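# Put cart bottle behind fridge bottle, close fridge door

## Task

A bottle already stands on one shelf of the refrigerator. Pick up the bottle that is on the cart and set it upright on that same shelf, straight behind the bottle already there, then close the refrigerator door completely. At the end both bottles must be upright, the cart must rest on its wheels, and nothing may count on the robot holding it in place. The task fails if a glass bottle drops any real distance, if the door is swung open or shut violently, or if the robot tips over or finishes leaning.

## Robot and tools

Robot: a Hello Robot Stretch 4, about 1.6 m tall, with one arm. It has an omni-wheel base (rim within 0.23 m of the base origin), a lift on a mast, an arm that telescopes forward, a wrist with yaw, pitch and roll, and a two-finger gripper. Cameras: head_camera, head_left_camera, head_right_camera (fisheye) and wrist_camera. Loose objects may occasionally get a small push.

Frames: the base frame sits on the floor under the base centre, x forward, y left, z up. hand_pose, a point between the open fingertips (link pinch), is reported in this frame and may be slightly wrong. With all wrist joints at 0 the hand axes line up with the base axes. The odometry frame is the base frame as it was when the scene began. base_odometry heading runs -3.142 to 3.142, left positive, and counts wheel slip as motion.

execute_actions: arguments "actions" (a list holding one action or none) and optional "cameras" (list of camera names or "all"; null or omitted gives all, [] gives none). An action holds "base", "joints" or both, plus optional "pace" and "contact_limits"; alternatively it holds only {"end_of_arm": "enable_torque"}, which re-powers wrist or gripper motors that shut off. The motions in an action start together.
- base: exactly one key, an offset from where the base was last reported. translate_m is metres straight ahead (forward positive, -2 to 2). strafe_m is metres sideways (left positive, -2 to 2). rotate_rad is an in-place turn in radians (counter-clockwise positive, -3.2 to 3.2).
- joints: absolute targets given by name. lift_m 0 to 1.2 m. arm_m 0 to 0.55 m extension. wrist_yaw_rad -1.134 to 4.276 (0 points forward, positive is left, 3.14 is folded back; above 3.4 the arm can get in the way). wrist_pitch_rad -1.117 to 4.259 (0 level, 1.57 pointing down). wrist_roll_rad -1.117 to 4.259 (positive turns clockwise when viewed from behind). gripper_m -0.038 to 0.141 is the fingertip gap in metres; below 0 the fingers press together. Done tolerances: lift and arm ±0.004, yaw and roll ±0.02, pitch ±0.05, gripper ±0.004. A target outside its range is clipped and reported. Any other bad value, or an unknown key, rejects the whole call. A joint or base you leave out may keep pushing toward its earlier target.
- pace: "slow", "default", "fast" or "max". The base reaches 0.1/0.3/0.4/0.6 m/s and 1/2/3/4 rad/s respectively, and these are capped lower with the lift high (0.3 m/s and 1 rad/s at lift 1.2). Each action runs 15 s at most.
- contact_limits: {"arm_m": v} with v from 0 (stops at the lightest touch) to 0.75; default 0.5.
An empty actions list just returns the state and images. When a result reports a stop, the remaining calls in that reply are skipped.

wait: seconds from 0 to 10, then returns state and images. zoom_image: camera plus region [x0,y0,x1,y1] in pixels of that camera's latest full image, at most 504x504. read_manual: licence texts only. finished_scene: scene number (1 or 2); ends the scene for good and reports success, so the goal must already be met and stay met.

Result lines: base_status and joint_status report how each motion ended: "done"; "off_target" (came to rest short and may still be pushing); "contact_stop_at_<key>" (blocked; the part goes slack, so a slack lift can sink under load and slack wheels can roll); "limit_stop_at_<name>", which includes own_body (self-collision, likely when the wrist is tilted up with pitch below -0.2 and rolled, roll below -0.4 or above 4) and tilt (leaning past 6 degrees, which leaves lift, arm and wheels slack); "time_out"; "torque_fault" (a wrist or gripper motor went limp; send enable_torque). on_its_own describes things you did not command; "held at" gives the held target, not the actual position. lidar_m lists 12 ranges in 30-degree sectors, counter-clockwise starting dead ahead (4th left, 7th behind, 10th right). "-" means nothing is seen or something is closer than 0.25 m. It misses glass and thin legs. wrist_depth_mm is a 7x7 grid of median depth, 100 to 2000 mm, which does not show clear objects. turned_by_wheels differing from turned_by_imu by more than about 0.1 rad means a collision or slip. base_tilt is in degrees. motor_effort is percent of maximum, with the peak in brackets; it is noisy and offset. A firm grasp shows up as a change in gripper effort, and a load in a level gripper moves wrist pitch effort away from 0.

Gripping: command a gap smaller than the bottle's width. Gripper readings do not confirm a hold. If the fingertips catch on a surface below, raise the lift. To unfold at the start, send lift_m 0.4 together with wrist_yaw_rad 0.

Avoid: dropping or knocking over the glass bottles; swinging the door hard; tipping the robot (more than 1 kg held with arm_m above 0.2 while driving or turning, especially at fast paces, or strong pushes with the gripper high or a high contact limit); pressing the gripper into things while driving, which causes torque faults; knocking the cart over. The robot keeps holding its last command while you think, and shorter robot motion time is better.

Each tool is called as a command line: name --argument value for each argument, lists and objects as JSON in quotes; but a table of rows of numbers goes row by row, as --pt "numbers of a row", without its own name.

## Session

execute_actions --actions '[]'

Scene clock: 0.00 s.
base_odometry: x=+0.000 y=+0.000 heading=+0.000 (m, m, rad; odometry frame)
turned_by_wheels: +0.000 (rad since the last result)
turned_by_imu: +0.000 (rad since the last result)
base_tilt: forward=+0.2 right=+0.0 (deg)
lidar_m: 1.58 0.74 0.80 1.15 1.43 1.55 1.10 1.08 3.05 1.35 1.99 2.12
base_status: not commanded
joint_positions: lift_m=+0.128 arm_m=-0.002 wrist_yaw_rad=+3.053 wrist_pitch_rad=-0.013 wrist_roll_rad=-0.018 gripper_m=+0.057
joint_status: not commanded
motor_effort: lift_m=+21 arm_m=+1 wrist_yaw_rad=+1 wrist_pitch_rad=-6 wrist_roll_rad=+0 gripper_m=-3 wheel_0=+0 wheel_1=+0 wheel_2=+1 (%)
hand_pose: x=-0.1111 y=+0.1127 z=+0.3100 quat_wxyz=(+0.044, +0.006, -0.009, +0.999) (m; base frame)
wrist_depth_mm: - 141 - - 1983 1537 1336 / 108 140 1499 - 1983 1576 1336 / 113 141 1308 - 1983 1576 1336 / 138 198 - - 1983 1537 1336 / 1430 1499 1308 - 1863 1576 1281 / 1042 1078 200 1060 204 1160 1182 / 741 294 798 - 768 768 798
pictures: head_camera, head_left_camera, head_right_camera, wrist_camera
Images, in order (width x height): head_camera 420x560, head_left_camera 420x672, head_right_camera 420x672, wrist_camera 616x392.

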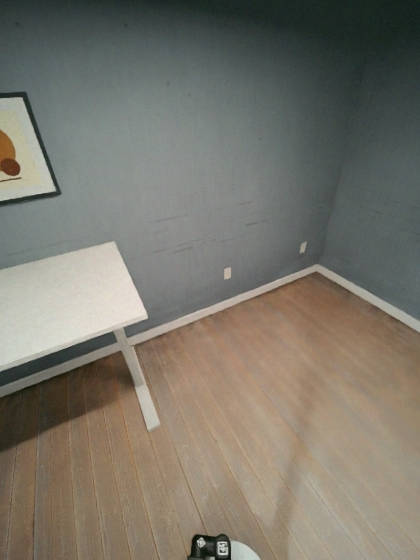

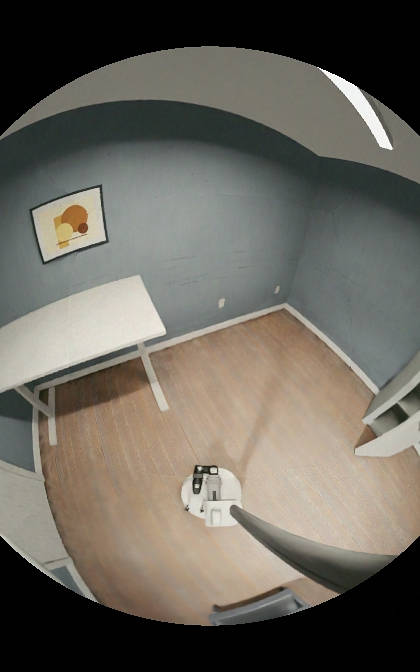

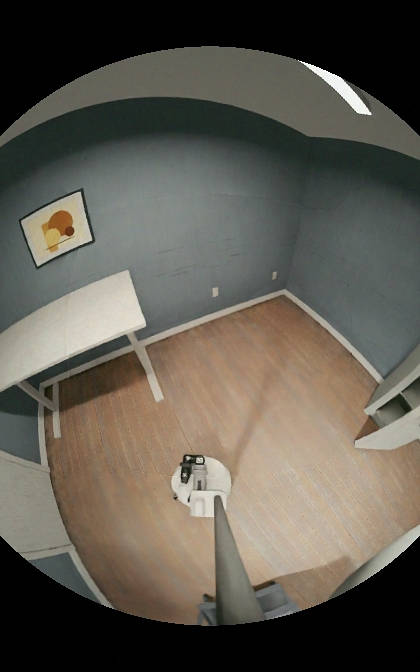

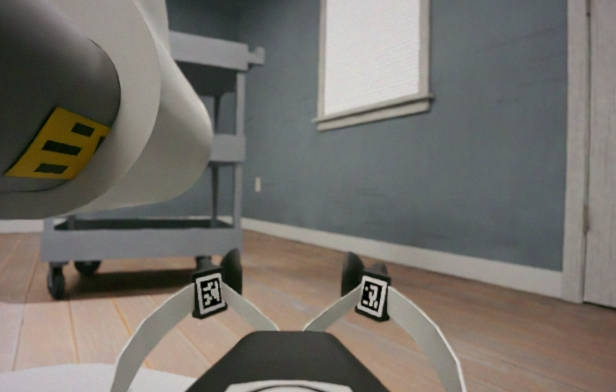

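Fridge on the right, cart behind. Look at the fridge.

execute_actions --actions '[{"base":{"rotate_rad":-1.57},"joints":{"lift_m":0.4,"wrist_yaw_rad":0}}]'

Scene clock: 5.23 s.
base_odometry: x=+0.000 y=+0.000 heading=-1.570 (m, m, rad; odometry frame)
turned_by_wheels: -1.570 (rad since the last result)
turned_by_imu: -1.558 (rad since the last result)
base_tilt: forward=+0.1 right=-0.1 (deg)
lidar_m: 1.37 1.93 2.12 1.58 0.74 0.78 1.17 1.44 1.56 1.12 1.11 3.07
base_status: done
joint_positions: lift_m=+0.400 arm_m=-0.002 wrist_yaw_rad=+0.001 wrist_pitch_rad=-0.013 wrist_roll_rad=-0.018 gripper_m=+0.057
joint_status: all done
motor_effort: lift_m=+24(22) arm_m=+0(1) wrist_yaw_rad=-1(2) wrist_pitch_rad=-6(6) wrist_roll_rad=+0(2) gripper_m=-2(3) wheel_0=-1(6) wheel_1=-1(5) wheel_2=-1(6) (%)
hand_pose: x=+0.4570 y=-0.0872 z=+0.5819 quat_wxyz=(+1.000, -0.009, -0.007, +0.000) (m; base frame)
wrist_depth_mm: 1708 1921 1576 1618 - - - / 1708 1808 1921 1618 - - - / 1756 1808 1464 1661 - - - / 1756 1863 1537 1661 - - - / 1756 1863 1255 1756 - - - / 1756 1756 200 1464 204 - - / 1255 1281 1308 - 1366 1366 1397
pictures: head_camera, head_left_camera, head_right_camera, wrist_camera
camera_calibration (this result's frames):
wrist_camera: T_world_to_cam=[[-0.0146856, -0.999109, 0.0395613, -0.113224], [-0.00588263, -0.0394786, -0.999203, 0.631472], [0.999875, -0.0149066, -0.00529762, -0.223613], [0, 0, 0, 1]] pos_world=[0.225637, -0.0915266, 0.634263]
Images, in order (width x height): head_camera 420x560, head_left_camera 420x672, head_right_camera 420x672, wrist_camera 616x392.

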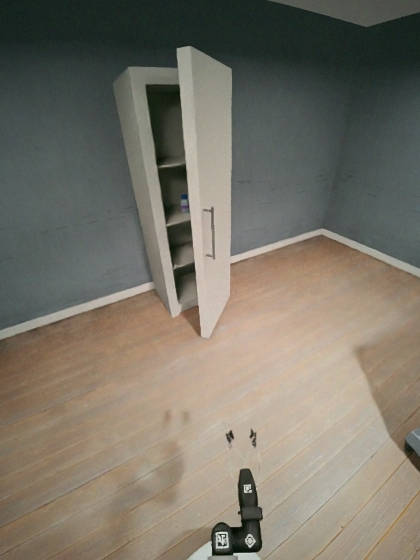

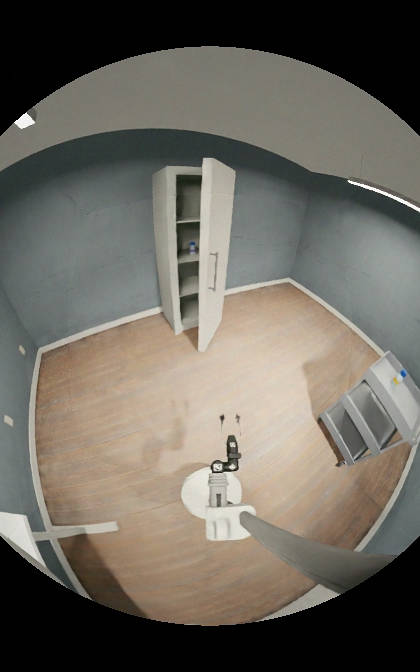

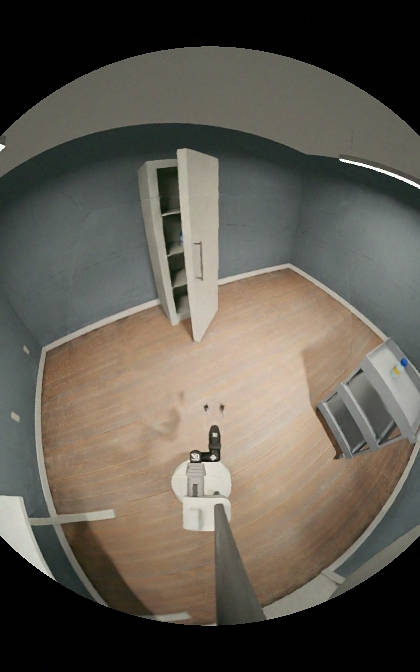

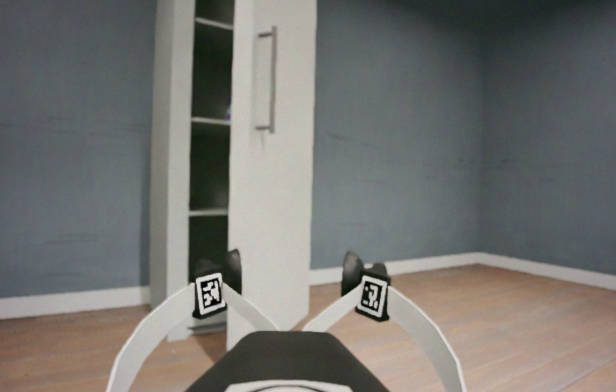

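execute_actions --actions '[{"base":{"rotate_rad":0.28}}]' --cameras '[]'

execute_actions --actions '[{"base":{"translate_m":0.75},"joints":{"lift_m":0.6,"gripper_m":0.0}}]'

Scene clock: 28.80 s.
base_odometry: x=+0.000 y=+0.000 heading=-1.290 (m, m, rad; odometry frame)
turned_by_wheels: +0.280 (rad since the last result)
turned_by_imu: +0.277 (rad since the last result)
base_tilt: forward=+0.2 right=+0.0 (deg)
lidar_m: 1.36 2.23 1.74 0.75 0.77 0.94 1.45 1.45 1.17 1.08 3.17 1.37
base_status: done
joint_positions: lift_m=+0.400 arm_m=-0.002 wrist_yaw_rad=+0.000 wrist_pitch_rad=-0.013 wrist_roll_rad=-0.018 gripper_m=+0.057
joint_status: not commanded
motor_effort: lift_m=+24(24) arm_m=+0(0) wrist_yaw_rad=+0(1) wrist_pitch_rad=-6(5) wrist_roll_rad=-2(0) gripper_m=-2(2) wheel_0=+1(6) wheel_1=+1(5) wheel_2=+1(5) (%)
hand_pose: x=+0.4570 y=-0.0873 z=+0.5819 quat_wxyz=(+1.000, -0.009, -0.007, +0.000) (m; base frame)
wrist_depth_mm: 1756 1921 1983 1863 1336 - - / 1808 1863 - - 1366 - - / 1808 1921 1983 1808 1281 - - / 1808 1921 - - 1281 - - / 1808 1863 - - 1281 - - / 1808 1863 200 1576 202 - - / 1281 1255 1397 - 1255 1366 1430
pictures: none
No camera images: the call's "cameras" was empty. Leave "cameras" out to get every camera's image.

Scene clock: 32.80 s.
base_odometry: x=+0.208 y=-0.721 heading=-1.290 (m, m, rad; odometry frame)
turned_by_wheels: +0.000 (rad since the last result)
turned_by_imu: -0.003 (rad since the last result)
base_tilt: forward=+0.2 right=+0.0 (deg)
lidar_m: 0.98 1.48 1.82 1.66 1.12 1.12 2.14 2.21 1.23 3.00 2.79 0.67
base_status: done
joint_positions: lift_m=+0.600 arm_m=-0.002 wrist_yaw_rad=+0.000 wrist_pitch_rad=-0.013 wrist_roll_rad=-0.018 gripper_m=+0.000
joint_status: all done
motor_effort: lift_m=+23(25) arm_m=+0(0) wrist_yaw_rad=+0(1) wrist_pitch_rad=-6(6) wrist_roll_rad=+1(1) gripper_m=-5(4) wheel_0=-1(2) wheel_1=+0(5) wheel_2=+0(8) (%)
hand_pose: x=+0.4570 y=-0.0873 z=+0.7819 quat_wxyz=(+1.000, -0.009, -0.007, +0.000) (m; base frame)
wrist_depth_mm: 1160 1205 1281 904 1078 404 1138 / 1160 1229 1308 878 1281 407 1182 / 1138 1229 1281 866 1182 404 699 / 1182 1229 1281 854 1308 407 591 / 1182 1229 1281 809 1308 407 1708 / 1160 1229 186 196 904 404 1661 / 1182 1229 1308 - 1308 404 1661
pictures: head_camera, head_left_camera, head_right_camera, wrist_camera
camera_calibration (this result's frames):
wrist_camera: T_world_to_cam=[[-0.0150035, -0.999105, 0.0395611, -0.121086], [-0.00589476, -0.0394765, -0.999203, 0.831403], [0.99987, -0.0152248, -0.00529719, -0.222553], [0, 0, 0, 1]] pos_world=[0.225608, -0.0915448, 0.834352]
Images, in order (width x height): head_camera 420x560, head_left_camera 420x672, head_right_camera 420x672, wrist_camera 616x392.

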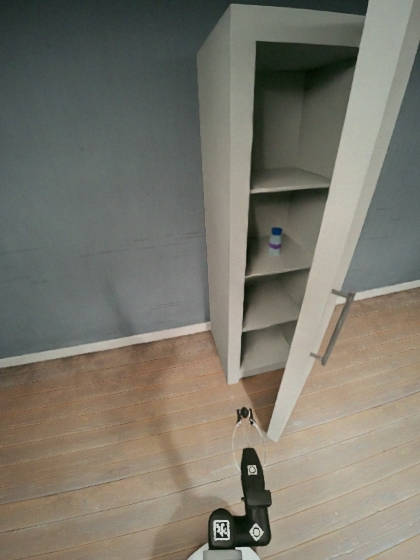

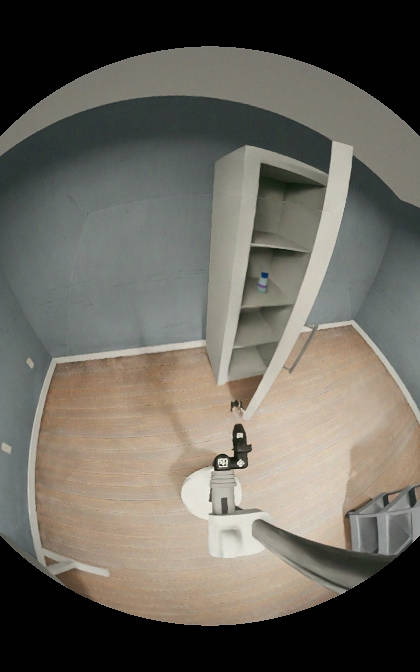

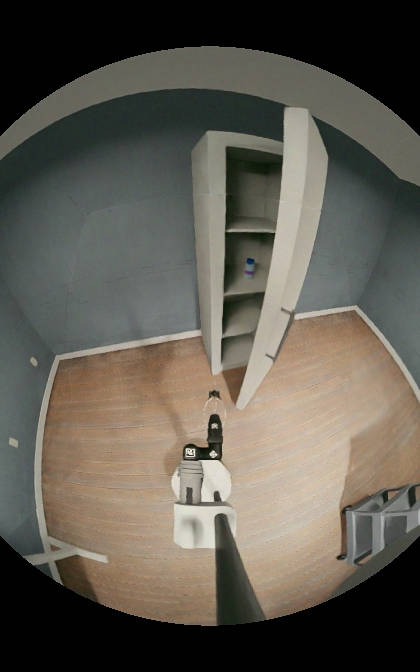

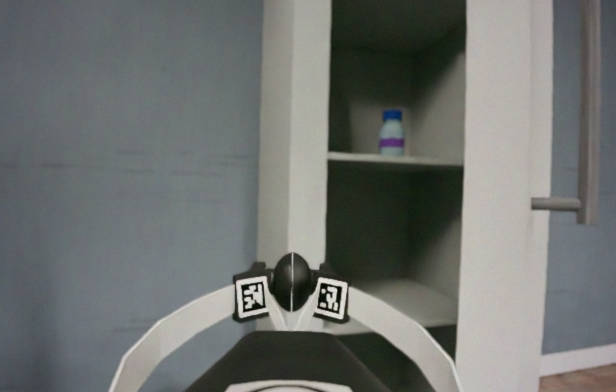

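execute_actions --actions '[{"joints":{"arm_m":0.25}}]' --cameras '[]'

execute_actions --actions '[{"base":{"strafe_m":-0.5},"pace":"slow"}]'

Scene clock: 44.83 s.
base_odometry: x=+0.208 y=-0.721 heading=-1.290 (m, m, rad; odometry frame)
turned_by_wheels: +0.000 (rad since the last result)
turned_by_imu: -0.001 (rad since the last result)
base_tilt: forward=+0.3 right=+0.0 (deg)
lidar_m: 0.98 1.48 1.81 1.65 1.16 1.06 2.20 2.19 1.21 3.00 2.77 0.66
base_status: not commanded
joint_positions: lift_m=+0.600 arm_m=+0.248 wrist_yaw_rad=+0.000 wrist_pitch_rad=-0.013 wrist_roll_rad=-0.018 gripper_m=+0.000
joint_status: all done
motor_effort: lift_m=+23(22) arm_m=+9(10) wrist_yaw_rad=+1(0) wrist_pitch_rad=-5(6) wrist_roll_rad=+0(0) gripper_m=-4(5) wheel_0=+0(1) wheel_1=+0(0) wheel_2=+0(0) (%)
hand_pose: x=+0.7078 y=-0.0874 z=+0.7820 quat_wxyz=(+1.000, -0.009, -0.007, +0.000) (m; base frame)
wrist_depth_mm: 931 991 1025 530 1025 891 676 / 946 1008 1042 535 1042 891 683 / 946 1008 1060 530 778 809 676 / 946 991 1042 549 1042 878 676 / 946 1008 1042 539 1060 878 683 / 946 1008 186 196 904 842 668 / 946 976 1060 - 609 699 676
pictures: none
No camera images: the call's "cameras" was empty. Leave "cameras" out to get every camera's image.

Scene clock: 50.97 s.
base_odometry: x=-0.272 y=-0.860 heading=-1.286 (m, m, rad; odometry frame)
turned_by_wheels: +0.004 (rad since the last result)
turned_by_imu: +0.292 (rad since the last result)
base_tilt: forward=+0.1 right=-0.1 (deg)
lidar_m: 0.56 1.69 2.12 1.52 1.42 2.12 2.08 0.83 0.99 2.61 2.08 0.57
base_status: done
joint_positions: lift_m=+0.600 arm_m=+0.249 wrist_yaw_rad=+0.020 wrist_pitch_rad=-0.014 wrist_roll_rad=-0.018 gripper_m=+0.000
joint_status: not commanded
on_its_own: wrist_yaw_rad is at rest, and its effort (-58) is outside its rest range (-13 to +13)
motor_effort: lift_m=+23(23) arm_m=+5(9) wrist_yaw_rad=-58(58) wrist_pitch_rad=-3(5) wrist_roll_rad=+2(1) gripper_m=-14(14) wheel_0=+33(34) wheel_1=+10(13) wheel_2=+8(8) (%)
hand_pose: x=+0.7101 y=-0.0816 z=+0.7823 quat_wxyz=(+1.000, -0.009, -0.007, +0.010) (m; base frame)
wrist_depth_mm: 1229 1229 1160 585 124 109 - / 1229 1205 1205 585 124 109 132 / 1229 1229 1205 591 124 109 133 / 1229 1205 1182 585 124 109 130 / 1255 1229 1205 215 124 109 133 / 1255 1205 187 163 123 109 139 / 1255 1229 1182 - 115 110 -
pictures: head_camera, head_left_camera, head_right_camera, wrist_camera
camera_calibration (this result's frames):
wrist_camera: T_world_to_cam=[[0.00486403, -0.999197, 0.0397611, -0.125811], [-0.00401563, -0.0397808, -0.9992, 0.832074], [0.99998, 0.00470047, -0.0042059, -0.474792], [0, 0, 0, 1]] pos_world=[0.478736, -0.0903778, 0.834415]
Images, in order (width x height): head_camera 420x560, head_left_camera 420x672, head_right_camera 420x672, wrist_camera 616x392.

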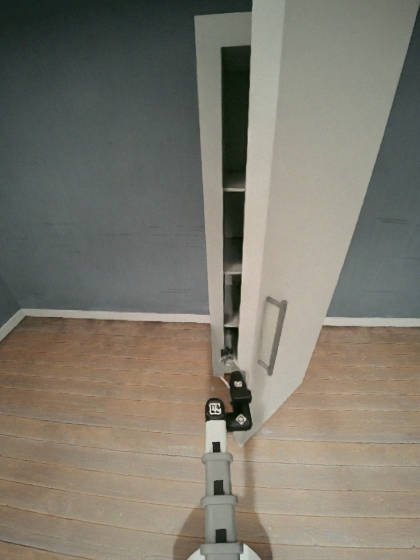

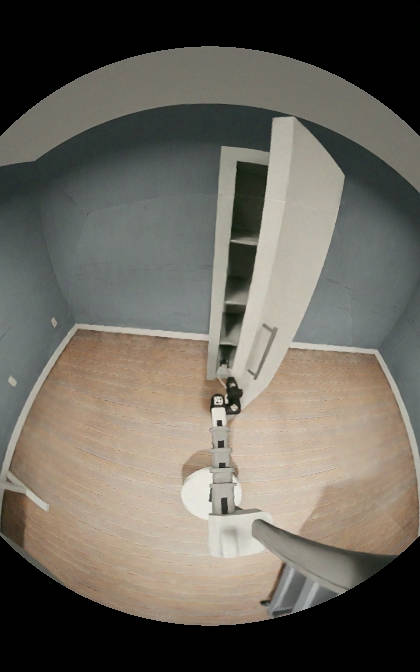

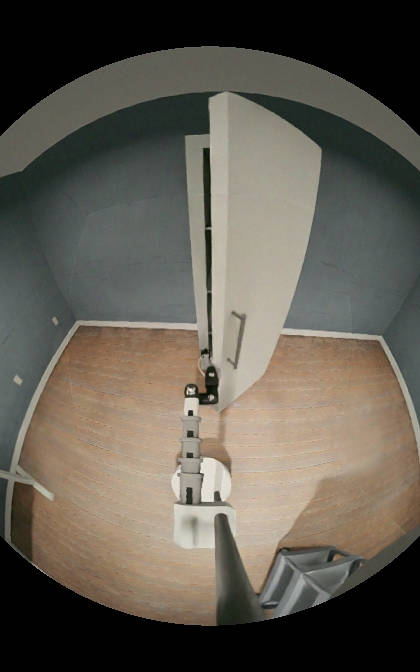

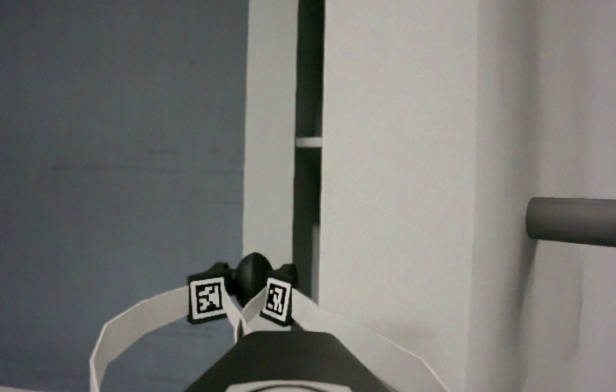

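execute_actions --actions '[{"base":{"strafe_m":0.35}}]'

Scene clock: 59.40 s.
base_odometry: x=+0.064 y=-0.761 heading=-1.286 (m, m, rad; odometry frame)
turned_by_wheels: +0.000 (rad since the last result)
turned_by_imu: +0.000 (rad since the last result)
base_tilt: forward=+0.2 right=-0.1 (deg)
lidar_m: 1.28 1.74 1.77 1.45 1.10 1.57 2.06 1.18 1.09 2.95 2.16 0.72
base_status: done
joint_positions: lift_m=+0.600 arm_m=+0.249 wrist_yaw_rad=+0.000 wrist_pitch_rad=-0.013 wrist_roll_rad=-0.018 gripper_m=+0.000
joint_status: not commanded
motor_effort: lift_m=+23(22) arm_m=+5(6) wrist_yaw_rad=-1(57) wrist_pitch_rad=-5(6) wrist_roll_rad=-1(0) gripper_m=-4(15) wheel_0=+0(28) wheel_1=-1(18) wheel_2=-1(9) (%)
hand_pose: x=+0.7084 y=-0.0873 z=+0.7820 quat_wxyz=(+1.000, -0.009, -0.007, +0.000) (m; base frame)
wrist_depth_mm: 1229 1205 1182 1182 1078 597 1008 / 1229 1229 1182 1182 1060 597 1025 / 1229 1205 1205 1182 1042 609 759 / 1229 1205 1205 1205 1008 603 1025 / 1229 1229 1229 1182 991 609 1025 / 1229 1229 187 196 640 609 991 / 1255 1229 1229 - 798 621 668
pictures: head_camera, head_left_camera, head_right_camera, wrist_camera
camera_calibration (this result's frames):
wrist_camera: T_world_to_cam=[[-0.0148503, -0.999098, 0.0397732, -0.117544], [-0.00577729, -0.0396912, -0.999195, 0.832827], [0.999873, -0.0150681, -0.00518266, -0.473991], [0, 0, 0, 1]] pos_world=[0.476997, -0.0915238, 0.834375]
Images, in order (width x height): head_camera 420x560, head_left_camera 420x672, head_right_camera 420x672, wrist_camera 616x392.

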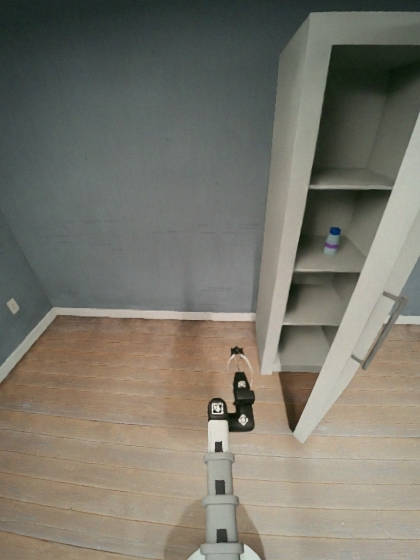

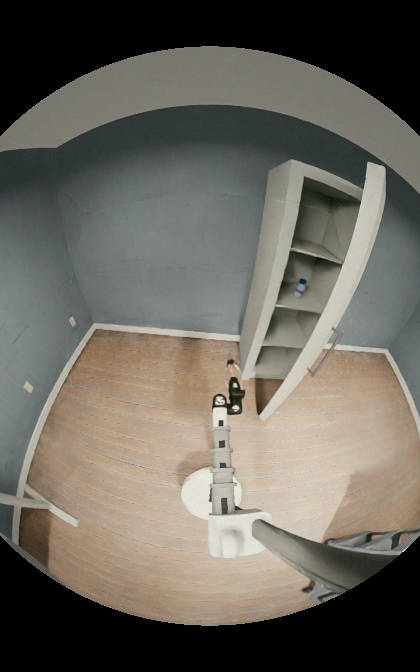

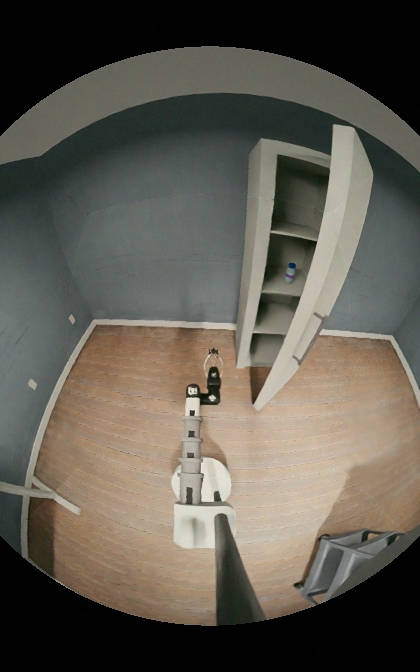

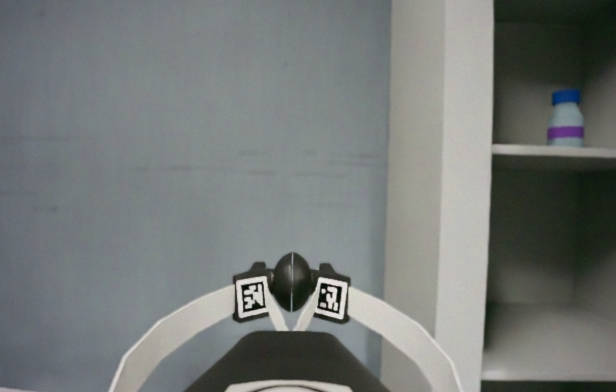

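execute_actions --actions '[{"base":{"rotate_rad":1.57},"joints":{"arm_m":0}}]' --cameras '[]'

execute_actions --actions '[{"base":{"strafe_m":-0.64}}]' --cameras '[]'

execute_actions --actions '[{"base":{"translate_m":-0.45},"pace":"slow"}]'

Scene clock: 77.90 s.
base_odometry: x=+0.064 y=-0.761 heading=+0.284 (m, m, rad; odometry frame)
turned_by_wheels: +1.570 (rad since the last result)
turned_by_imu: +1.556 (rad since the last result)
base_tilt: forward=+0.2 right=+0.0 (deg)
lidar_m: 1.43 1.08 1.56 2.05 1.16 1.08 2.95 2.20 0.71 1.37 1.74 1.76
base_status: done
joint_positions: lift_m=+0.600 arm_m=+0.002 wrist_yaw_rad=+0.000 wrist_pitch_rad=-0.013 wrist_roll_rad=-0.018 gripper_m=+0.000
joint_status: all done
motor_effort: lift_m=+22(22) arm_m=-8(8) wrist_yaw_rad=-1(0) wrist_pitch_rad=-6(6) wrist_roll_rad=+1(2) gripper_m=-4(4) wheel_0=+0(6) wheel_1=+0(6) wheel_2=-1(6) (%)
hand_pose: x=+0.4610 y=-0.0873 z=+0.7820 quat_wxyz=(+1.000, -0.009, -0.007, +0.000) (m; base frame)
wrist_depth_mm: 1618 1576 1576 1576 1499 1537 1537 / 1576 1618 1576 1576 1537 1537 1499 / 1118 1576 1618 1537 1499 1499 1499 / 1618 1618 1618 1576 1576 1537 1499 / 1618 1576 1576 1576 1537 1537 1537 / 1661 1618 186 196 1537 1537 1499 / 1618 1138 1576 - 1537 1499 1537
pictures: none
No camera images: the call's "cameras" was empty. Leave "cameras" out to get every camera's image.

Scene clock: 81.37 s.
base_odometry: x=+0.243 y=-1.376 heading=+0.284 (m, m, rad; odometry frame)
turned_by_wheels: +0.000 (rad since the last result)
turned_by_imu: -0.004 (rad since the last result)
base_tilt: forward=+0.2 right=+0.0 (deg)
lidar_m: 1.67 1.42 1.43 2.68 1.57 3.07 0.40 0.57 0.52 0.97 1.03 1.60
base_status: done
joint_positions: lift_m=+0.600 arm_m=+0.002 wrist_yaw_rad=+0.000 wrist_pitch_rad=-0.013 wrist_roll_rad=-0.018 gripper_m=+0.000
joint_status: not commanded
motor_effort: lift_m=+22(22) arm_m=-9(9) wrist_yaw_rad=+0(0) wrist_pitch_rad=-5(6) wrist_roll_rad=+2(1) gripper_m=-4(5) wheel_0=+0(6) wheel_1=+1(8) wheel_2=-1(1) (%)
hand_pose: x=+0.4610 y=-0.0873 z=+0.7820 quat_wxyz=(+1.000, -0.009, -0.007, +0.000) (m; base frame)
wrist_depth_mm: 1537 1576 1499 1537 1464 1464 1430 / 1576 1537 1537 1464 1464 1464 1430 / 1576 1537 1537 1499 1499 1464 1430 / 1576 1537 1537 1537 1499 1464 1430 / 1576 1618 1537 1537 1499 1464 1430 / 1576 1537 187 196 1499 1464 1499 / 1537 1537 1537 - 1499 1464 1464
pictures: none
No camera images: the call's "cameras" was empty. Leave "cameras" out to get every camera's image.

Scene clock: 87.17 s.
base_odometry: x=-0.189 y=-1.502 heading=+0.284 (m, m, rad; odometry frame)
turned_by_wheels: +0.000 (rad since the last result)
turned_by_imu: +0.000 (rad since the last result)
base_tilt: forward=+0.2 right=+0.0 (deg)
lidar_m: 2.13 1.83 2.17 1.53 1.37 0.32 0.33 0.39 0.40 0.39 0.44 1.54
base_status: done
joint_positions: lift_m=+0.600 arm_m=+0.002 wrist_yaw_rad=+0.000 wrist_pitch_rad=-0.013 wrist_roll_rad=-0.018 gripper_m=+0.000
joint_status: not commanded
motor_effort: lift_m=+22(22) arm_m=-9(9) wrist_yaw_rad=+0(0) wrist_pitch_rad=-5(6) wrist_roll_rad=+3(1) gripper_m=-5(4) wheel_0=+0(6) wheel_1=+0(10) wheel_2=+2(10) (%)
hand_pose: x=+0.4609 y=-0.0874 z=+0.7820 quat_wxyz=(+1.000, -0.009, -0.007, +0.000) (m; base frame)
wrist_depth_mm: - 1983 1983 1921 1921 1983 1464 / 1983 1983 1983 1983 1921 1921 1464 / - - 1983 1983 1921 1863 1464 / - - - 1983 1983 1921 1464 / - - - 1983 1983 1983 1430 / - - 187 197 1983 1921 1430 / 1618 1576 1756 - 1708 1808 1397
pictures: head_camera, head_left_camera, head_right_camera, wrist_camera
camera_calibration (this result's frames):
wrist_camera: T_world_to_cam=[[-0.0152969, -0.999092, 0.0397738, -0.121143], [-0.00587998, -0.0396879, -0.999195, 0.831431], [0.999866, -0.0155185, -0.00526754, -0.22649], [0, 0, 0, 1]] pos_world=[0.229495, -0.0915495, 0.834386]
Images, in order (width x height): head_camera 420x560, head_left_camera 420x672, head_right_camera 420x672, wrist_camera 616x392.

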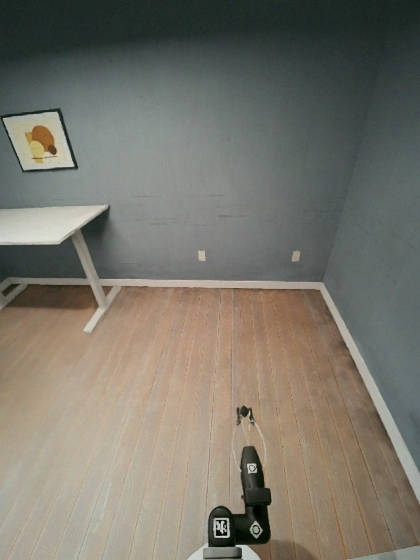

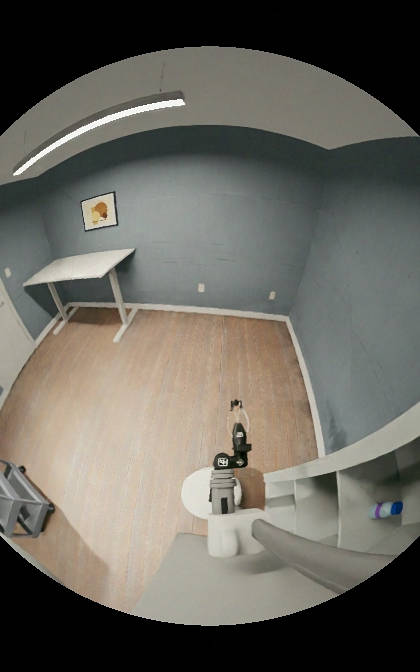

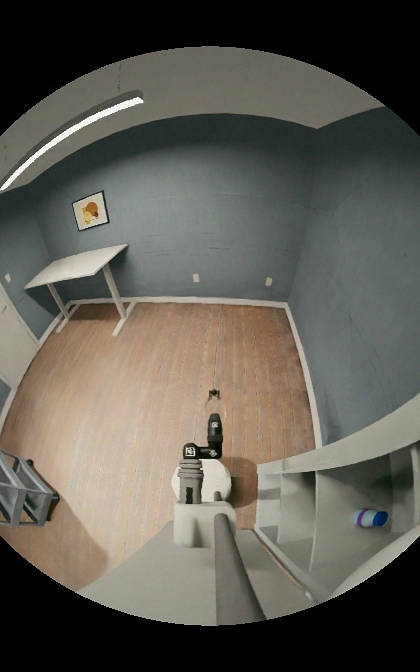

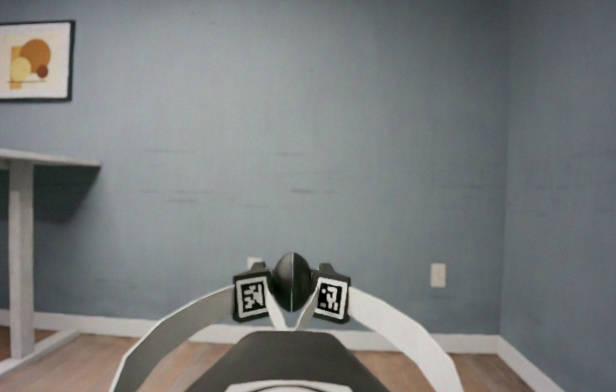

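execute_actions --actions '[{"base":{"translate_m":-0.15},"pace":"slow"}]' --cameras '[]'

execute_actions --actions '[{"base":{"translate_m":0.25}}]' --cameras '[]'

execute_actions --actions '[{"base":{"strafe_m":0.45}}]' --cameras '[]'

execute_actions --actions '[{"base":{"rotate_rad":-1.57}}]'

Scene clock: 97.63 s.
base_odometry: x=-0.333 y=-1.544 heading=+0.284 (m, m, rad; odometry frame)
turned_by_wheels: +0.000 (rad since the last result)
turned_by_imu: -0.001 (rad since the last result)
base_tilt: forward=+0.2 right=-0.1 (deg)
lidar_m: 2.27 1.94 2.41 1.33 0.25 0.25 - 0.25 0.36 0.38 0.42 1.45
base_status: done
joint_positions: lift_m=+0.600 arm_m=+0.002 wrist_yaw_rad=+0.000 wrist_pitch_rad=-0.013 wrist_roll_rad=-0.018 gripper_m=+0.000
joint_status: not commanded
motor_effort: lift_m=+22(22) arm_m=-8(9) wrist_yaw_rad=+0(0) wrist_pitch_rad=-6(6) wrist_roll_rad=-1(3) gripper_m=-4(4) wheel_0=+0(3) wheel_1=-1(3) wheel_2=+0(4) (%)
hand_pose: x=+0.4609 y=-0.0874 z=+0.7820 quat_wxyz=(+1.000, -0.009, -0.007, +0.000) (m; base frame)
wrist_depth_mm: - - - - - - 1397 / - - - - - - 1430 / - - - - - - 1464 / - - - - - - 1430 / - - - - - - 1397 / - - 187 196 - - 1397 / 1661 1618 1756 - 1708 1756 1397
pictures: none
No camera images: the call's "cameras" was empty. Leave "cameras" out to get every camera's image.

Scene clock: 99.93 s.
base_odometry: x=-0.093 y=-1.474 heading=+0.284 (m, m, rad; odometry frame)
turned_by_wheels: +0.000 (rad since the last result)
turned_by_imu: -0.001 (rad since the last result)
base_tilt: forward=+0.1 right=+0.0 (deg)
lidar_m: 2.01 1.69 2.02 1.69 1.42 0.43 0.44 0.49 0.41 0.39 1.01 1.52
base_status: done
joint_positions: lift_m=+0.600 arm_m=+0.002 wrist_yaw_rad=+0.000 wrist_pitch_rad=-0.013 wrist_roll_rad=-0.018 gripper_m=+0.000
joint_status: not commanded
motor_effort: lift_m=+22(22) arm_m=-8(9) wrist_yaw_rad=+1(0) wrist_pitch_rad=-6(6) wrist_roll_rad=+2(1) gripper_m=-5(4) wheel_0=+0(4) wheel_1=+0(4) wheel_2=+1(9) (%)
hand_pose: x=+0.4609 y=-0.0874 z=+0.7820 quat_wxyz=(+1.000, -0.009, -0.007, +0.000) (m; base frame)
wrist_depth_mm: 1983 1921 1808 1863 1863 1808 1464 / 1921 1921 1863 1863 1863 1808 1464 / 1983 1921 1863 1863 1863 1808 1464 / 1921 1863 1921 1921 1863 1808 1464 / 1983 1921 1921 1863 1863 1808 1464 / 1921 1921 187 196 1863 1863 1430 / 1661 1576 1756 - 1661 1808 1430
pictures: none
No camera images: the call's "cameras" was empty. Leave "cameras" out to get every camera's image.

Scene clock: 102.77 s.
base_odometry: x=-0.219 y=-1.042 heading=+0.284 (m, m, rad; odometry frame)
turned_by_wheels: +0.000 (rad since the last result)
turned_by_imu: +0.001 (rad since the last result)
base_tilt: forward=+0.2 right=+0.0 (deg)
lidar_m: 2.01 1.49 2.13 1.47 0.98 2.68 2.60 0.47 0.67 0.83 1.52 2.08
base_status: done
joint_positions: lift_m=+0.600 arm_m=+0.002 wrist_yaw_rad=+0.000 wrist_pitch_rad=-0.013 wrist_roll_rad=-0.018 gripper_m=+0.000
joint_status: not commanded
motor_effort: lift_m=+22(22) arm_m=-8(9) wrist_yaw_rad=+0(0) wrist_pitch_rad=-5(5) wrist_roll_rad=+3(1) gripper_m=-4(4) wheel_0=+1(5) wheel_1=-2(8) wheel_2=+0(1) (%)
hand_pose: x=+0.4609 y=-0.0874 z=+0.7820 quat_wxyz=(+1.000, -0.009, -0.007, +0.000) (m; base frame)
wrist_depth_mm: 1921 1921 1921 1863 1863 1863 1808 / 1983 1921 1983 1921 1863 1863 1808 / 1983 1983 1921 1921 1863 1863 1756 / 1921 1983 1983 1983 1863 1808 1808 / 1983 1983 1921 1921 1921 1756 1863 / - 1983 187 196 1921 1921 1863 / 1756 1537 1756 - 1661 1808 1808
pictures: none
No camera images: the call's "cameras" was empty. Leave "cameras" out to get every camera's image.

Scene clock: 104.83 s.
base_odometry: x=-0.219 y=-1.042 heading=-1.286 (m, m, rad; odometry frame)
turned_by_wheels: -1.570 (rad since the last result)
turned_by_imu: -1.558 (rad since the last result)
base_tilt: forward=+0.2 right=+0.0 (deg)
lidar_m: 0.83 1.51 2.09 2.08 1.51 2.09 1.47 1.01 2.67 2.61 0.45 0.69
base_status: done
joint_positions: lift_m=+0.600 arm_m=+0.002 wrist_yaw_rad=+0.000 wrist_pitch_rad=-0.013 wrist_roll_rad=-0.018 gripper_m=+0.000
joint_status: not commanded
motor_effort: lift_m=+22(22) arm_m=-8(9) wrist_yaw_rad=+1(1) wrist_pitch_rad=-6(5) wrist_roll_rad=+0(0) gripper_m=-6(3) wheel_0=+0(5) wheel_1=+0(7) wheel_2=+0(7) (%)
hand_pose: x=+0.4609 y=-0.0874 z=+0.7820 quat_wxyz=(+1.000, -0.009, -0.007, +0.000) (m; base frame)
wrist_depth_mm: 1281 1229 1229 960 1060 831 609 / 1255 1255 1229 1078 1078 842 615 / 1255 1229 1229 931 866 768 615 / 1255 1255 1229 1078 1078 842 621 / 1255 1255 1229 1098 1078 820 621 / 1281 1255 187 196 917 798 627 / 1281 1281 1281 - 661 699 621
pictures: head_camera, head_left_camera, head_right_camera, wrist_camera
camera_calibration (this result's frames):
wrist_camera: T_world_to_cam=[[-0.0152977, -0.999092, 0.0397744, -0.121143], [-0.00587895, -0.0396885, -0.999195, 0.831442], [0.999866, -0.0155192, -0.00526647, -0.226495], [0, 0, 0, 1]] pos_world=[0.2295, -0.0915496, 0.834398]
Images, in order (width x height): head_camera 420x560, head_left_camera 420x672, head_right_camera 420x672, wrist_camera 616x392.

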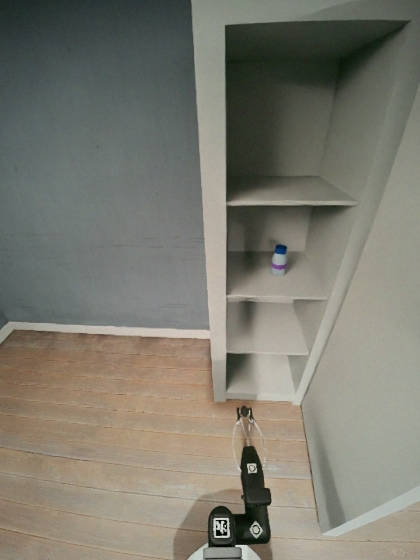

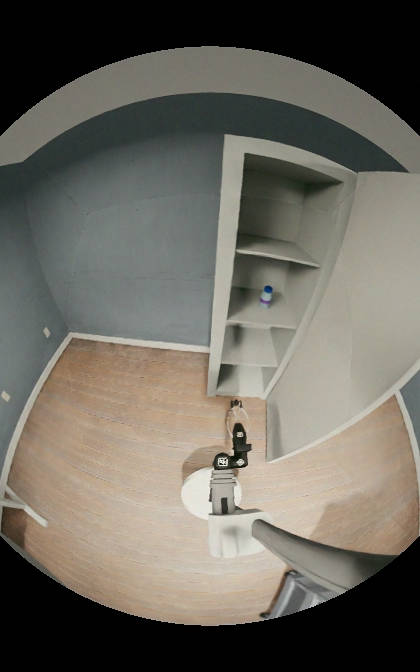

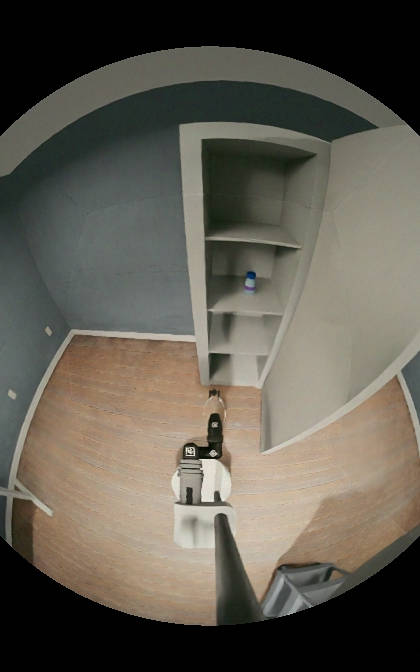

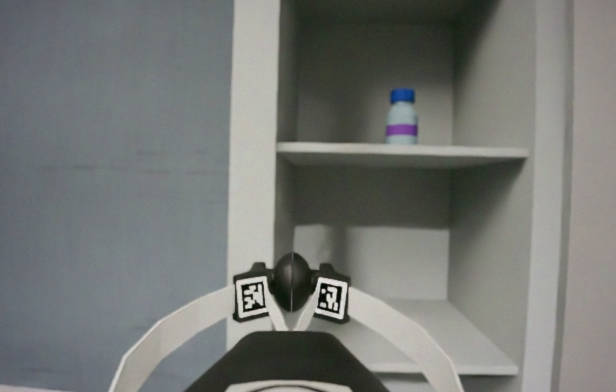

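execute_actions --actions '[{"base":{"strafe_m":-0.195},"joints":{"lift_m":0.79,"gripper_m":0.11}}]' --cameras '[]'

execute_actions --actions '[{"base":{"translate_m":0.12},"joints":{"arm_m":0.2}}]' --cameras '["head_camera","wrist_camera"]'

Scene clock: 126.47 s.
base_odometry: x=-0.406 y=-1.096 heading=-1.286 (m, m, rad; odometry frame)
turned_by_wheels: +0.000 (rad since the last result)
turned_by_imu: -0.002 (rad since the last result)
base_tilt: forward=+0.2 right=+0.0 (deg)
lidar_m: 0.81 1.49 2.20 2.24 1.70 2.34 1.08 0.90 2.47 2.42 0.28 0.34
base_status: done
joint_positions: lift_m=+0.790 arm_m=+0.002 wrist_yaw_rad=+0.000 wrist_pitch_rad=-0.013 wrist_roll_rad=-0.018 gripper_m=+0.110
joint_status: all done
motor_effort: lift_m=+24(24) arm_m=-9(9) wrist_yaw_rad=+1(1) wrist_pitch_rad=-5(5) wrist_roll_rad=-1(3) gripper_m=+0(2) wheel_0=-1(4) wheel_1=+0(8) wheel_2=+0(1) (%)
hand_pose: x=+0.4609 y=-0.0874 z=+0.9719 quat_wxyz=(+1.000, -0.009, -0.007, +0.000) (m; base frame)
wrist_depth_mm: 1229 647 723 723 654 455 294 / 1229 640 891 1025 831 459 296 / 1229 640 991 1060 854 455 294 / 1229 634 1008 1060 842 449 293 / 1255 640 768 991 676 442 289 / 1281 647 820 1060 218 430 285 / 1229 647 831 - 668 392 282
pictures: none
No camera images: the call's "cameras" was empty. Leave "cameras" out to get every camera's image.

Scene clock: 128.17 s.
base_odometry: x=-0.372 y=-1.212 heading=-1.286 (m, m, rad; odometry frame)
turned_by_wheels: +0.000 (rad since the last result)
turned_by_imu: -0.001 (rad since the last result)
base_tilt: forward=+0.2 right=+0.0 (deg)
lidar_m: 0.70 0.79 2.03 2.25 1.74 2.43 1.14 1.03 2.48 0.28 0.25 0.37
base_status: done
joint_positions: lift_m=+0.790 arm_m=+0.198 wrist_yaw_rad=+0.000 wrist_pitch_rad=-0.013 wrist_roll_rad=-0.018 gripper_m=+0.110
joint_status: all done
motor_effort: lift_m=+23(23) arm_m=+9(8) wrist_yaw_rad=+1(1) wrist_pitch_rad=-5(6) wrist_roll_rad=+0(1) gripper_m=-1(0) wheel_0=-2(6) wheel_1=-1(4) wheel_2=+2(8) (%)
hand_pose: x=+0.6578 y=-0.0874 z=+0.9719 quat_wxyz=(+1.000, -0.009, -0.007, +0.000) (m; base frame)
wrist_depth_mm: 330 477 676 668 654 436 298 / 334 484 741 750 732 433 298 / 338 488 759 741 741 433 297 / 340 492 750 741 741 430 297 / 342 466 627 484 654 427 297 / 334 338 332 340 218 349 297 / 342 504 759 - 741 377 296
pictures: head_camera, wrist_camera
camera_calibration (this result's frames):
wrist_camera: T_world_to_cam=[[-0.0152051, -0.999093, 0.0397739, -0.125717], [-0.00583045, -0.0396892, -0.999195, 1.02231], [0.999867, -0.0154248, -0.00522169, -0.422438], [0, 0, 0, 1]] pos_world=[0.426431, -0.0915441, 1.02429]
Images, in order (width x height): head_camera 420x560, wrist_camera 616x392.

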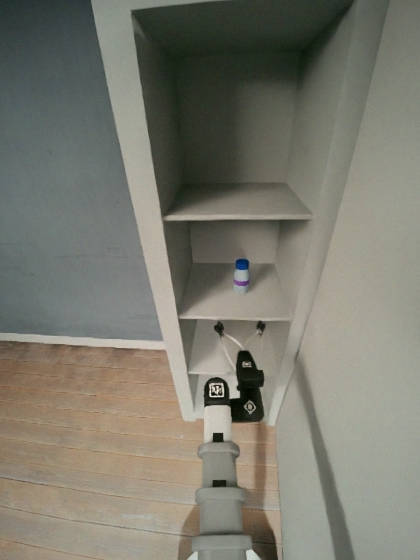

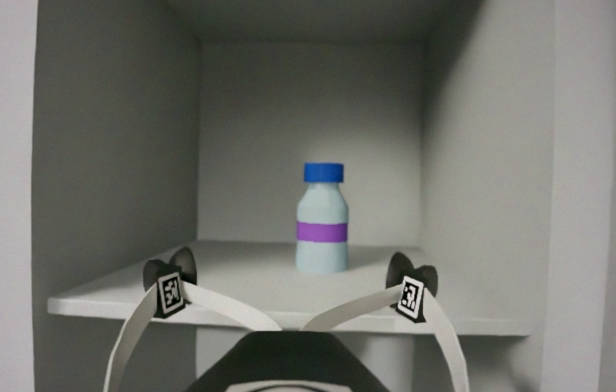

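execute_actions --actions '[{"base":{"strafe_m":-0.04},"joints":{"arm_m":0.36}}]' --cameras '["wrist_camera"]'

Scene clock: 135.73 s.
base_odometry: x=-0.411 y=-1.223 heading=-1.286 (m, m, rad; odometry frame)
turned_by_wheels: +0.000 (rad since the last result)
turned_by_imu: -0.001 (rad since the last result)
base_tilt: forward=+0.2 right=+0.0 (deg)
lidar_m: 0.70 0.74 1.99 2.28 1.77 2.46 1.11 1.00 2.46 2.40 0.25 0.31
base_status: done
joint_positions: lift_m=+0.790 arm_m=+0.358 wrist_yaw_rad=+0.000 wrist_pitch_rad=-0.013 wrist_roll_rad=-0.018 gripper_m=+0.110
joint_status: all done
motor_effort: lift_m=+23(24) arm_m=+8(10) wrist_yaw_rad=+1(2) wrist_pitch_rad=-6(6) wrist_roll_rad=+0(1) gripper_m=+0(1) wheel_0=+0(5) wheel_1=+0(8) wheel_2=+1(2) (%)
hand_pose: x=+0.8178 y=-0.0874 z=+0.9719 quat_wxyz=(+1.000, -0.009, -0.007, +0.000) (m; base frame)
wrist_depth_mm: 364 525 580 569 569 370 259 / 368 530 580 580 574 370 259 / 373 539 585 574 574 370 252 / 375 544 591 332 574 366 251 / 375 504 530 322 574 364 249 / 312 274 281 317 218 317 253 / 221 221 239 - 232 231 233
pictures: wrist_camera
camera_calibration (this result's frames):
wrist_camera: T_world_to_cam=[[-0.015301, -0.999092, 0.0397738, -0.123233], [-0.00582161, -0.0396888, -0.999195, 1.02324], [0.999866, -0.0155202, -0.00520905, -0.582439], [0, 0, 0, 1]] pos_world=[0.586432, -0.0915496, 1.02429]
Images, in order (width x height): wrist_camera 616x392.

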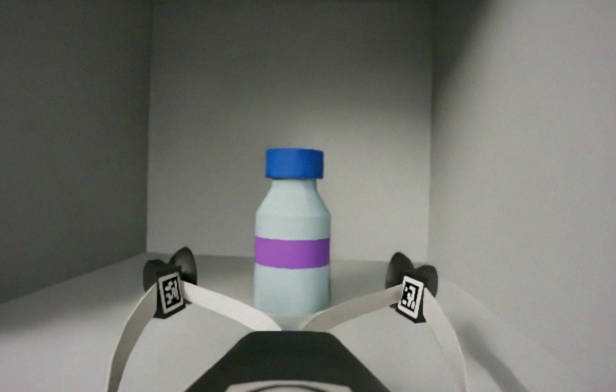

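execute_actions --actions '[{"joints":{"arm_m":0.48}}]' --cameras '[]'

execute_actions --actions '[{"joints":{"gripper_m":0.03}}]' --cameras '["wrist_camera"]'

execute_actions --actions '[{"joints":{"lift_m":0.805}}]' --cameras '[]'

execute_actions --actions '[{"base":{"strafe_m":0.135},"pace":"slow"}]' --cameras '["wrist_camera","head_camera"]'

Scene clock: 148.60 s.
base_odometry: x=-0.411 y=-1.223 heading=-1.286 (m, m, rad; odometry frame)
turned_by_wheels: +0.000 (rad since the last result)
turned_by_imu: -0.001 (rad since the last result)
base_tilt: forward=+0.2 right=+0.0 (deg)
lidar_m: 0.71 0.75 2.00 2.28 1.77 2.46 1.08 1.02 2.44 2.42 0.25 0.30
base_status: not commanded
joint_positions: lift_m=+0.790 arm_m=+0.478 wrist_yaw_rad=+0.000 wrist_pitch_rad=-0.013 wrist_roll_rad=-0.018 gripper_m=+0.110
joint_status: all done
motor_effort: lift_m=+23(24) arm_m=+9(10) wrist_yaw_rad=+1(1) wrist_pitch_rad=-5(6) wrist_roll_rad=+2(0) gripper_m=+0(0) wheel_0=+1(1) wheel_1=+0(0) wheel_2=+1(1) (%)
hand_pose: x=+0.9378 y=-0.0874 z=+0.9719 quat_wxyz=(+1.000, -0.009, -0.007, +0.000) (m; base frame)
wrist_depth_mm: 349 466 459 459 449 397 274 / 355 466 459 452 449 392 270 / 359 466 462 206 452 397 270 / 359 466 466 210 455 392 267 / 364 469 462 198 455 389 265 / 310 276 207 196 218 327 263 / 220 220 237 - 231 231 238
pictures: none
No camera images: the call's "cameras" was empty. Leave "cameras" out to get every camera's image.

Scene clock: 150.23 s.
base_odometry: x=-0.411 y=-1.223 heading=-1.286 (m, m, rad; odometry frame)
turned_by_wheels: +0.000 (rad since the last result)
turned_by_imu: +0.000 (rad since the last result)
base_tilt: forward=+0.3 right=+0.0 (deg)
lidar_m: 0.71 0.75 2.00 2.29 1.78 2.47 1.11 1.01 2.46 2.40 0.25 0.29
base_status: not commanded
joint_positions: lift_m=+0.790 arm_m=+0.479 wrist_yaw_rad=+0.001 wrist_pitch_rad=-0.014 wrist_roll_rad=-0.018 gripper_m=+0.030
joint_status: all done
motor_effort: lift_m=+24(24) arm_m=+8(9) wrist_yaw_rad=-1(1) wrist_pitch_rad=-4(5) wrist_roll_rad=-1(2) gripper_m=-19(18) wheel_0=+0(0) wheel_1=+0(0) wheel_2=+1(1) (%)
hand_pose: x=+0.9380 y=-0.0872 z=+0.9720 quat_wxyz=(+1.000, -0.009, -0.007, +0.000) (m; base frame)
wrist_depth_mm: 351 462 459 452 449 397 278 / 355 466 462 455 452 397 271 / 357 466 462 196 449 394 268 / 359 466 462 200 452 392 268 / 364 466 236 188 455 387 265 / 312 277 191 189 189 317 264 / 221 222 225 - 232 233 241
pictures: wrist_camera
camera_calibration (this result's frames):
wrist_camera: T_world_to_cam=[[-0.014678, -0.999101, 0.0397659, -0.121792], [-0.00529865, -0.0396919, -0.999198, 1.02361], [0.999878, -0.0148769, -0.00471129, -0.703058], [0, 0, 0, 1]] pos_world=[0.706609, -0.0915129, 1.02432]
Images, in order (width x height): wrist_camera 616x392.

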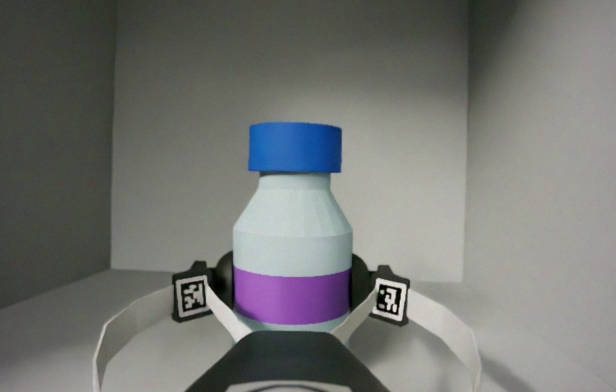

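Scene clock: 150.97 s.
base_odometry: x=-0.411 y=-1.223 heading=-1.286 (m, m, rad; odometry frame)
turned_by_wheels: +0.000 (rad since the last result)
turned_by_imu: +0.000 (rad since the last result)
base_tilt: forward=+0.3 right=+0.0 (deg)
lidar_m: 0.71 0.73 1.99 2.28 1.78 2.47 1.10 1.02 2.44 2.41 0.25 0.31
base_status: not commanded
joint_positions: lift_m=+0.805 arm_m=+0.479 wrist_yaw_rad=+0.001 wrist_pitch_rad=-0.009 wrist_roll_rad=-0.018 gripper_m=+0.030
joint_status: all done
motor_effort: lift_m=+25(25) arm_m=+8(8) wrist_yaw_rad=-1(1) wrist_pitch_rad=-19(22) wrist_roll_rad=+2(0) gripper_m=-17(16) wheel_0=+1(1) wheel_1=+0(0) wheel_2=+1(1) (%)
hand_pose: x=+0.9380 y=-0.0873 z=+0.9854 quat_wxyz=(+1.000, -0.009, -0.004, +0.000) (m; base frame)
wrist_depth_mm: 351 462 459 452 445 397 276 / 355 466 455 452 452 397 268 / 357 466 459 197 449 397 268 / 359 469 462 201 455 392 268 / 364 469 220 189 452 389 265 / 327 303 191 188 190 330 263 / 242 245 248 - 255 255 253
pictures: none
No camera images: the call's "cameras" was empty. Leave "cameras" out to get every camera's image.

Scene clock: 153.47 s.
base_odometry: x=-0.281 y=-1.185 heading=-1.286 (m, m, rad; odometry frame)
turned_by_wheels: +0.000 (rad since the last result)
turned_by_imu: +0.000 (rad since the last result)
base_tilt: forward=+0.2 right=+0.0 (deg)
lidar_m: 0.71 1.36 2.04 2.16 1.62 2.26 1.34 1.06 2.59 0.36 0.31 0.51
base_status: done
joint_positions: lift_m=+0.805 arm_m=+0.479 wrist_yaw_rad=+0.000 wrist_pitch_rad=-0.009 wrist_roll_rad=-0.018 gripper_m=+0.030
joint_status: not commanded
motor_effort: lift_m=+25(25) arm_m=+8(8) wrist_yaw_rad=+1(1) wrist_pitch_rad=-20(20) wrist_roll_rad=+0(1) gripper_m=-17(16) wheel_0=+0(4) wheel_1=+1(6) wheel_2=+1(2) (%)
hand_pose: x=+0.9380 y=-0.0874 z=+0.9854 quat_wxyz=(+1.000, -0.009, -0.004, +0.000) (m; base frame)
wrist_depth_mm: 177 254 462 462 459 452 452 / 179 257 469 466 462 455 452 / 181 262 430 197 462 455 452 / 182 264 439 201 466 455 455 / 183 266 220 188 466 462 455 / 183 221 191 188 190 379 379 / 183 243 249 - 254 254 271
pictures: head_camera, wrist_camera
camera_calibration (this result's frames):
wrist_camera: T_world_to_cam=[[-0.0150364, -0.999093, 0.0398474, -0.12223], [-0.0106147, -0.0396902, -0.999156, 1.04186], [0.999831, -0.0154467, -0.0100083, -0.697751], [0, 0, 0, 1]] pos_world=[0.706854, -0.0915453, 1.03887]
Images, in order (width x height): head_camera 420x560, wrist_camera 616x392.

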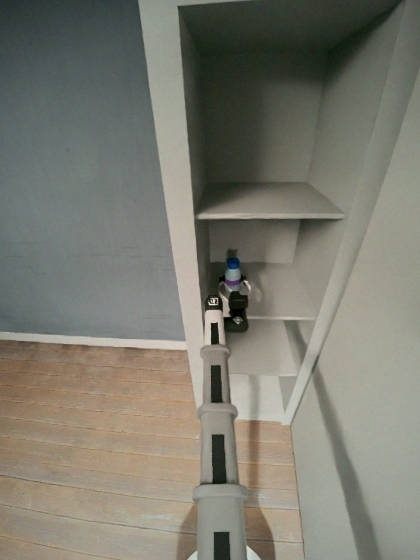

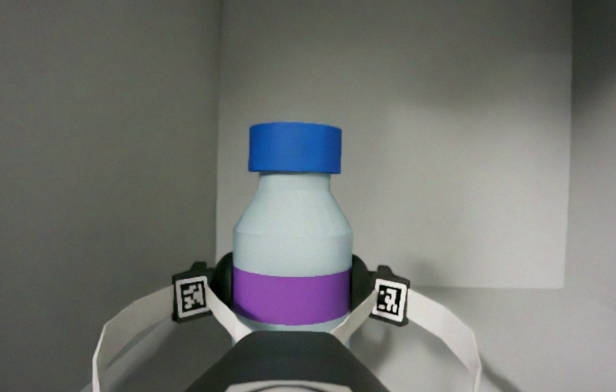

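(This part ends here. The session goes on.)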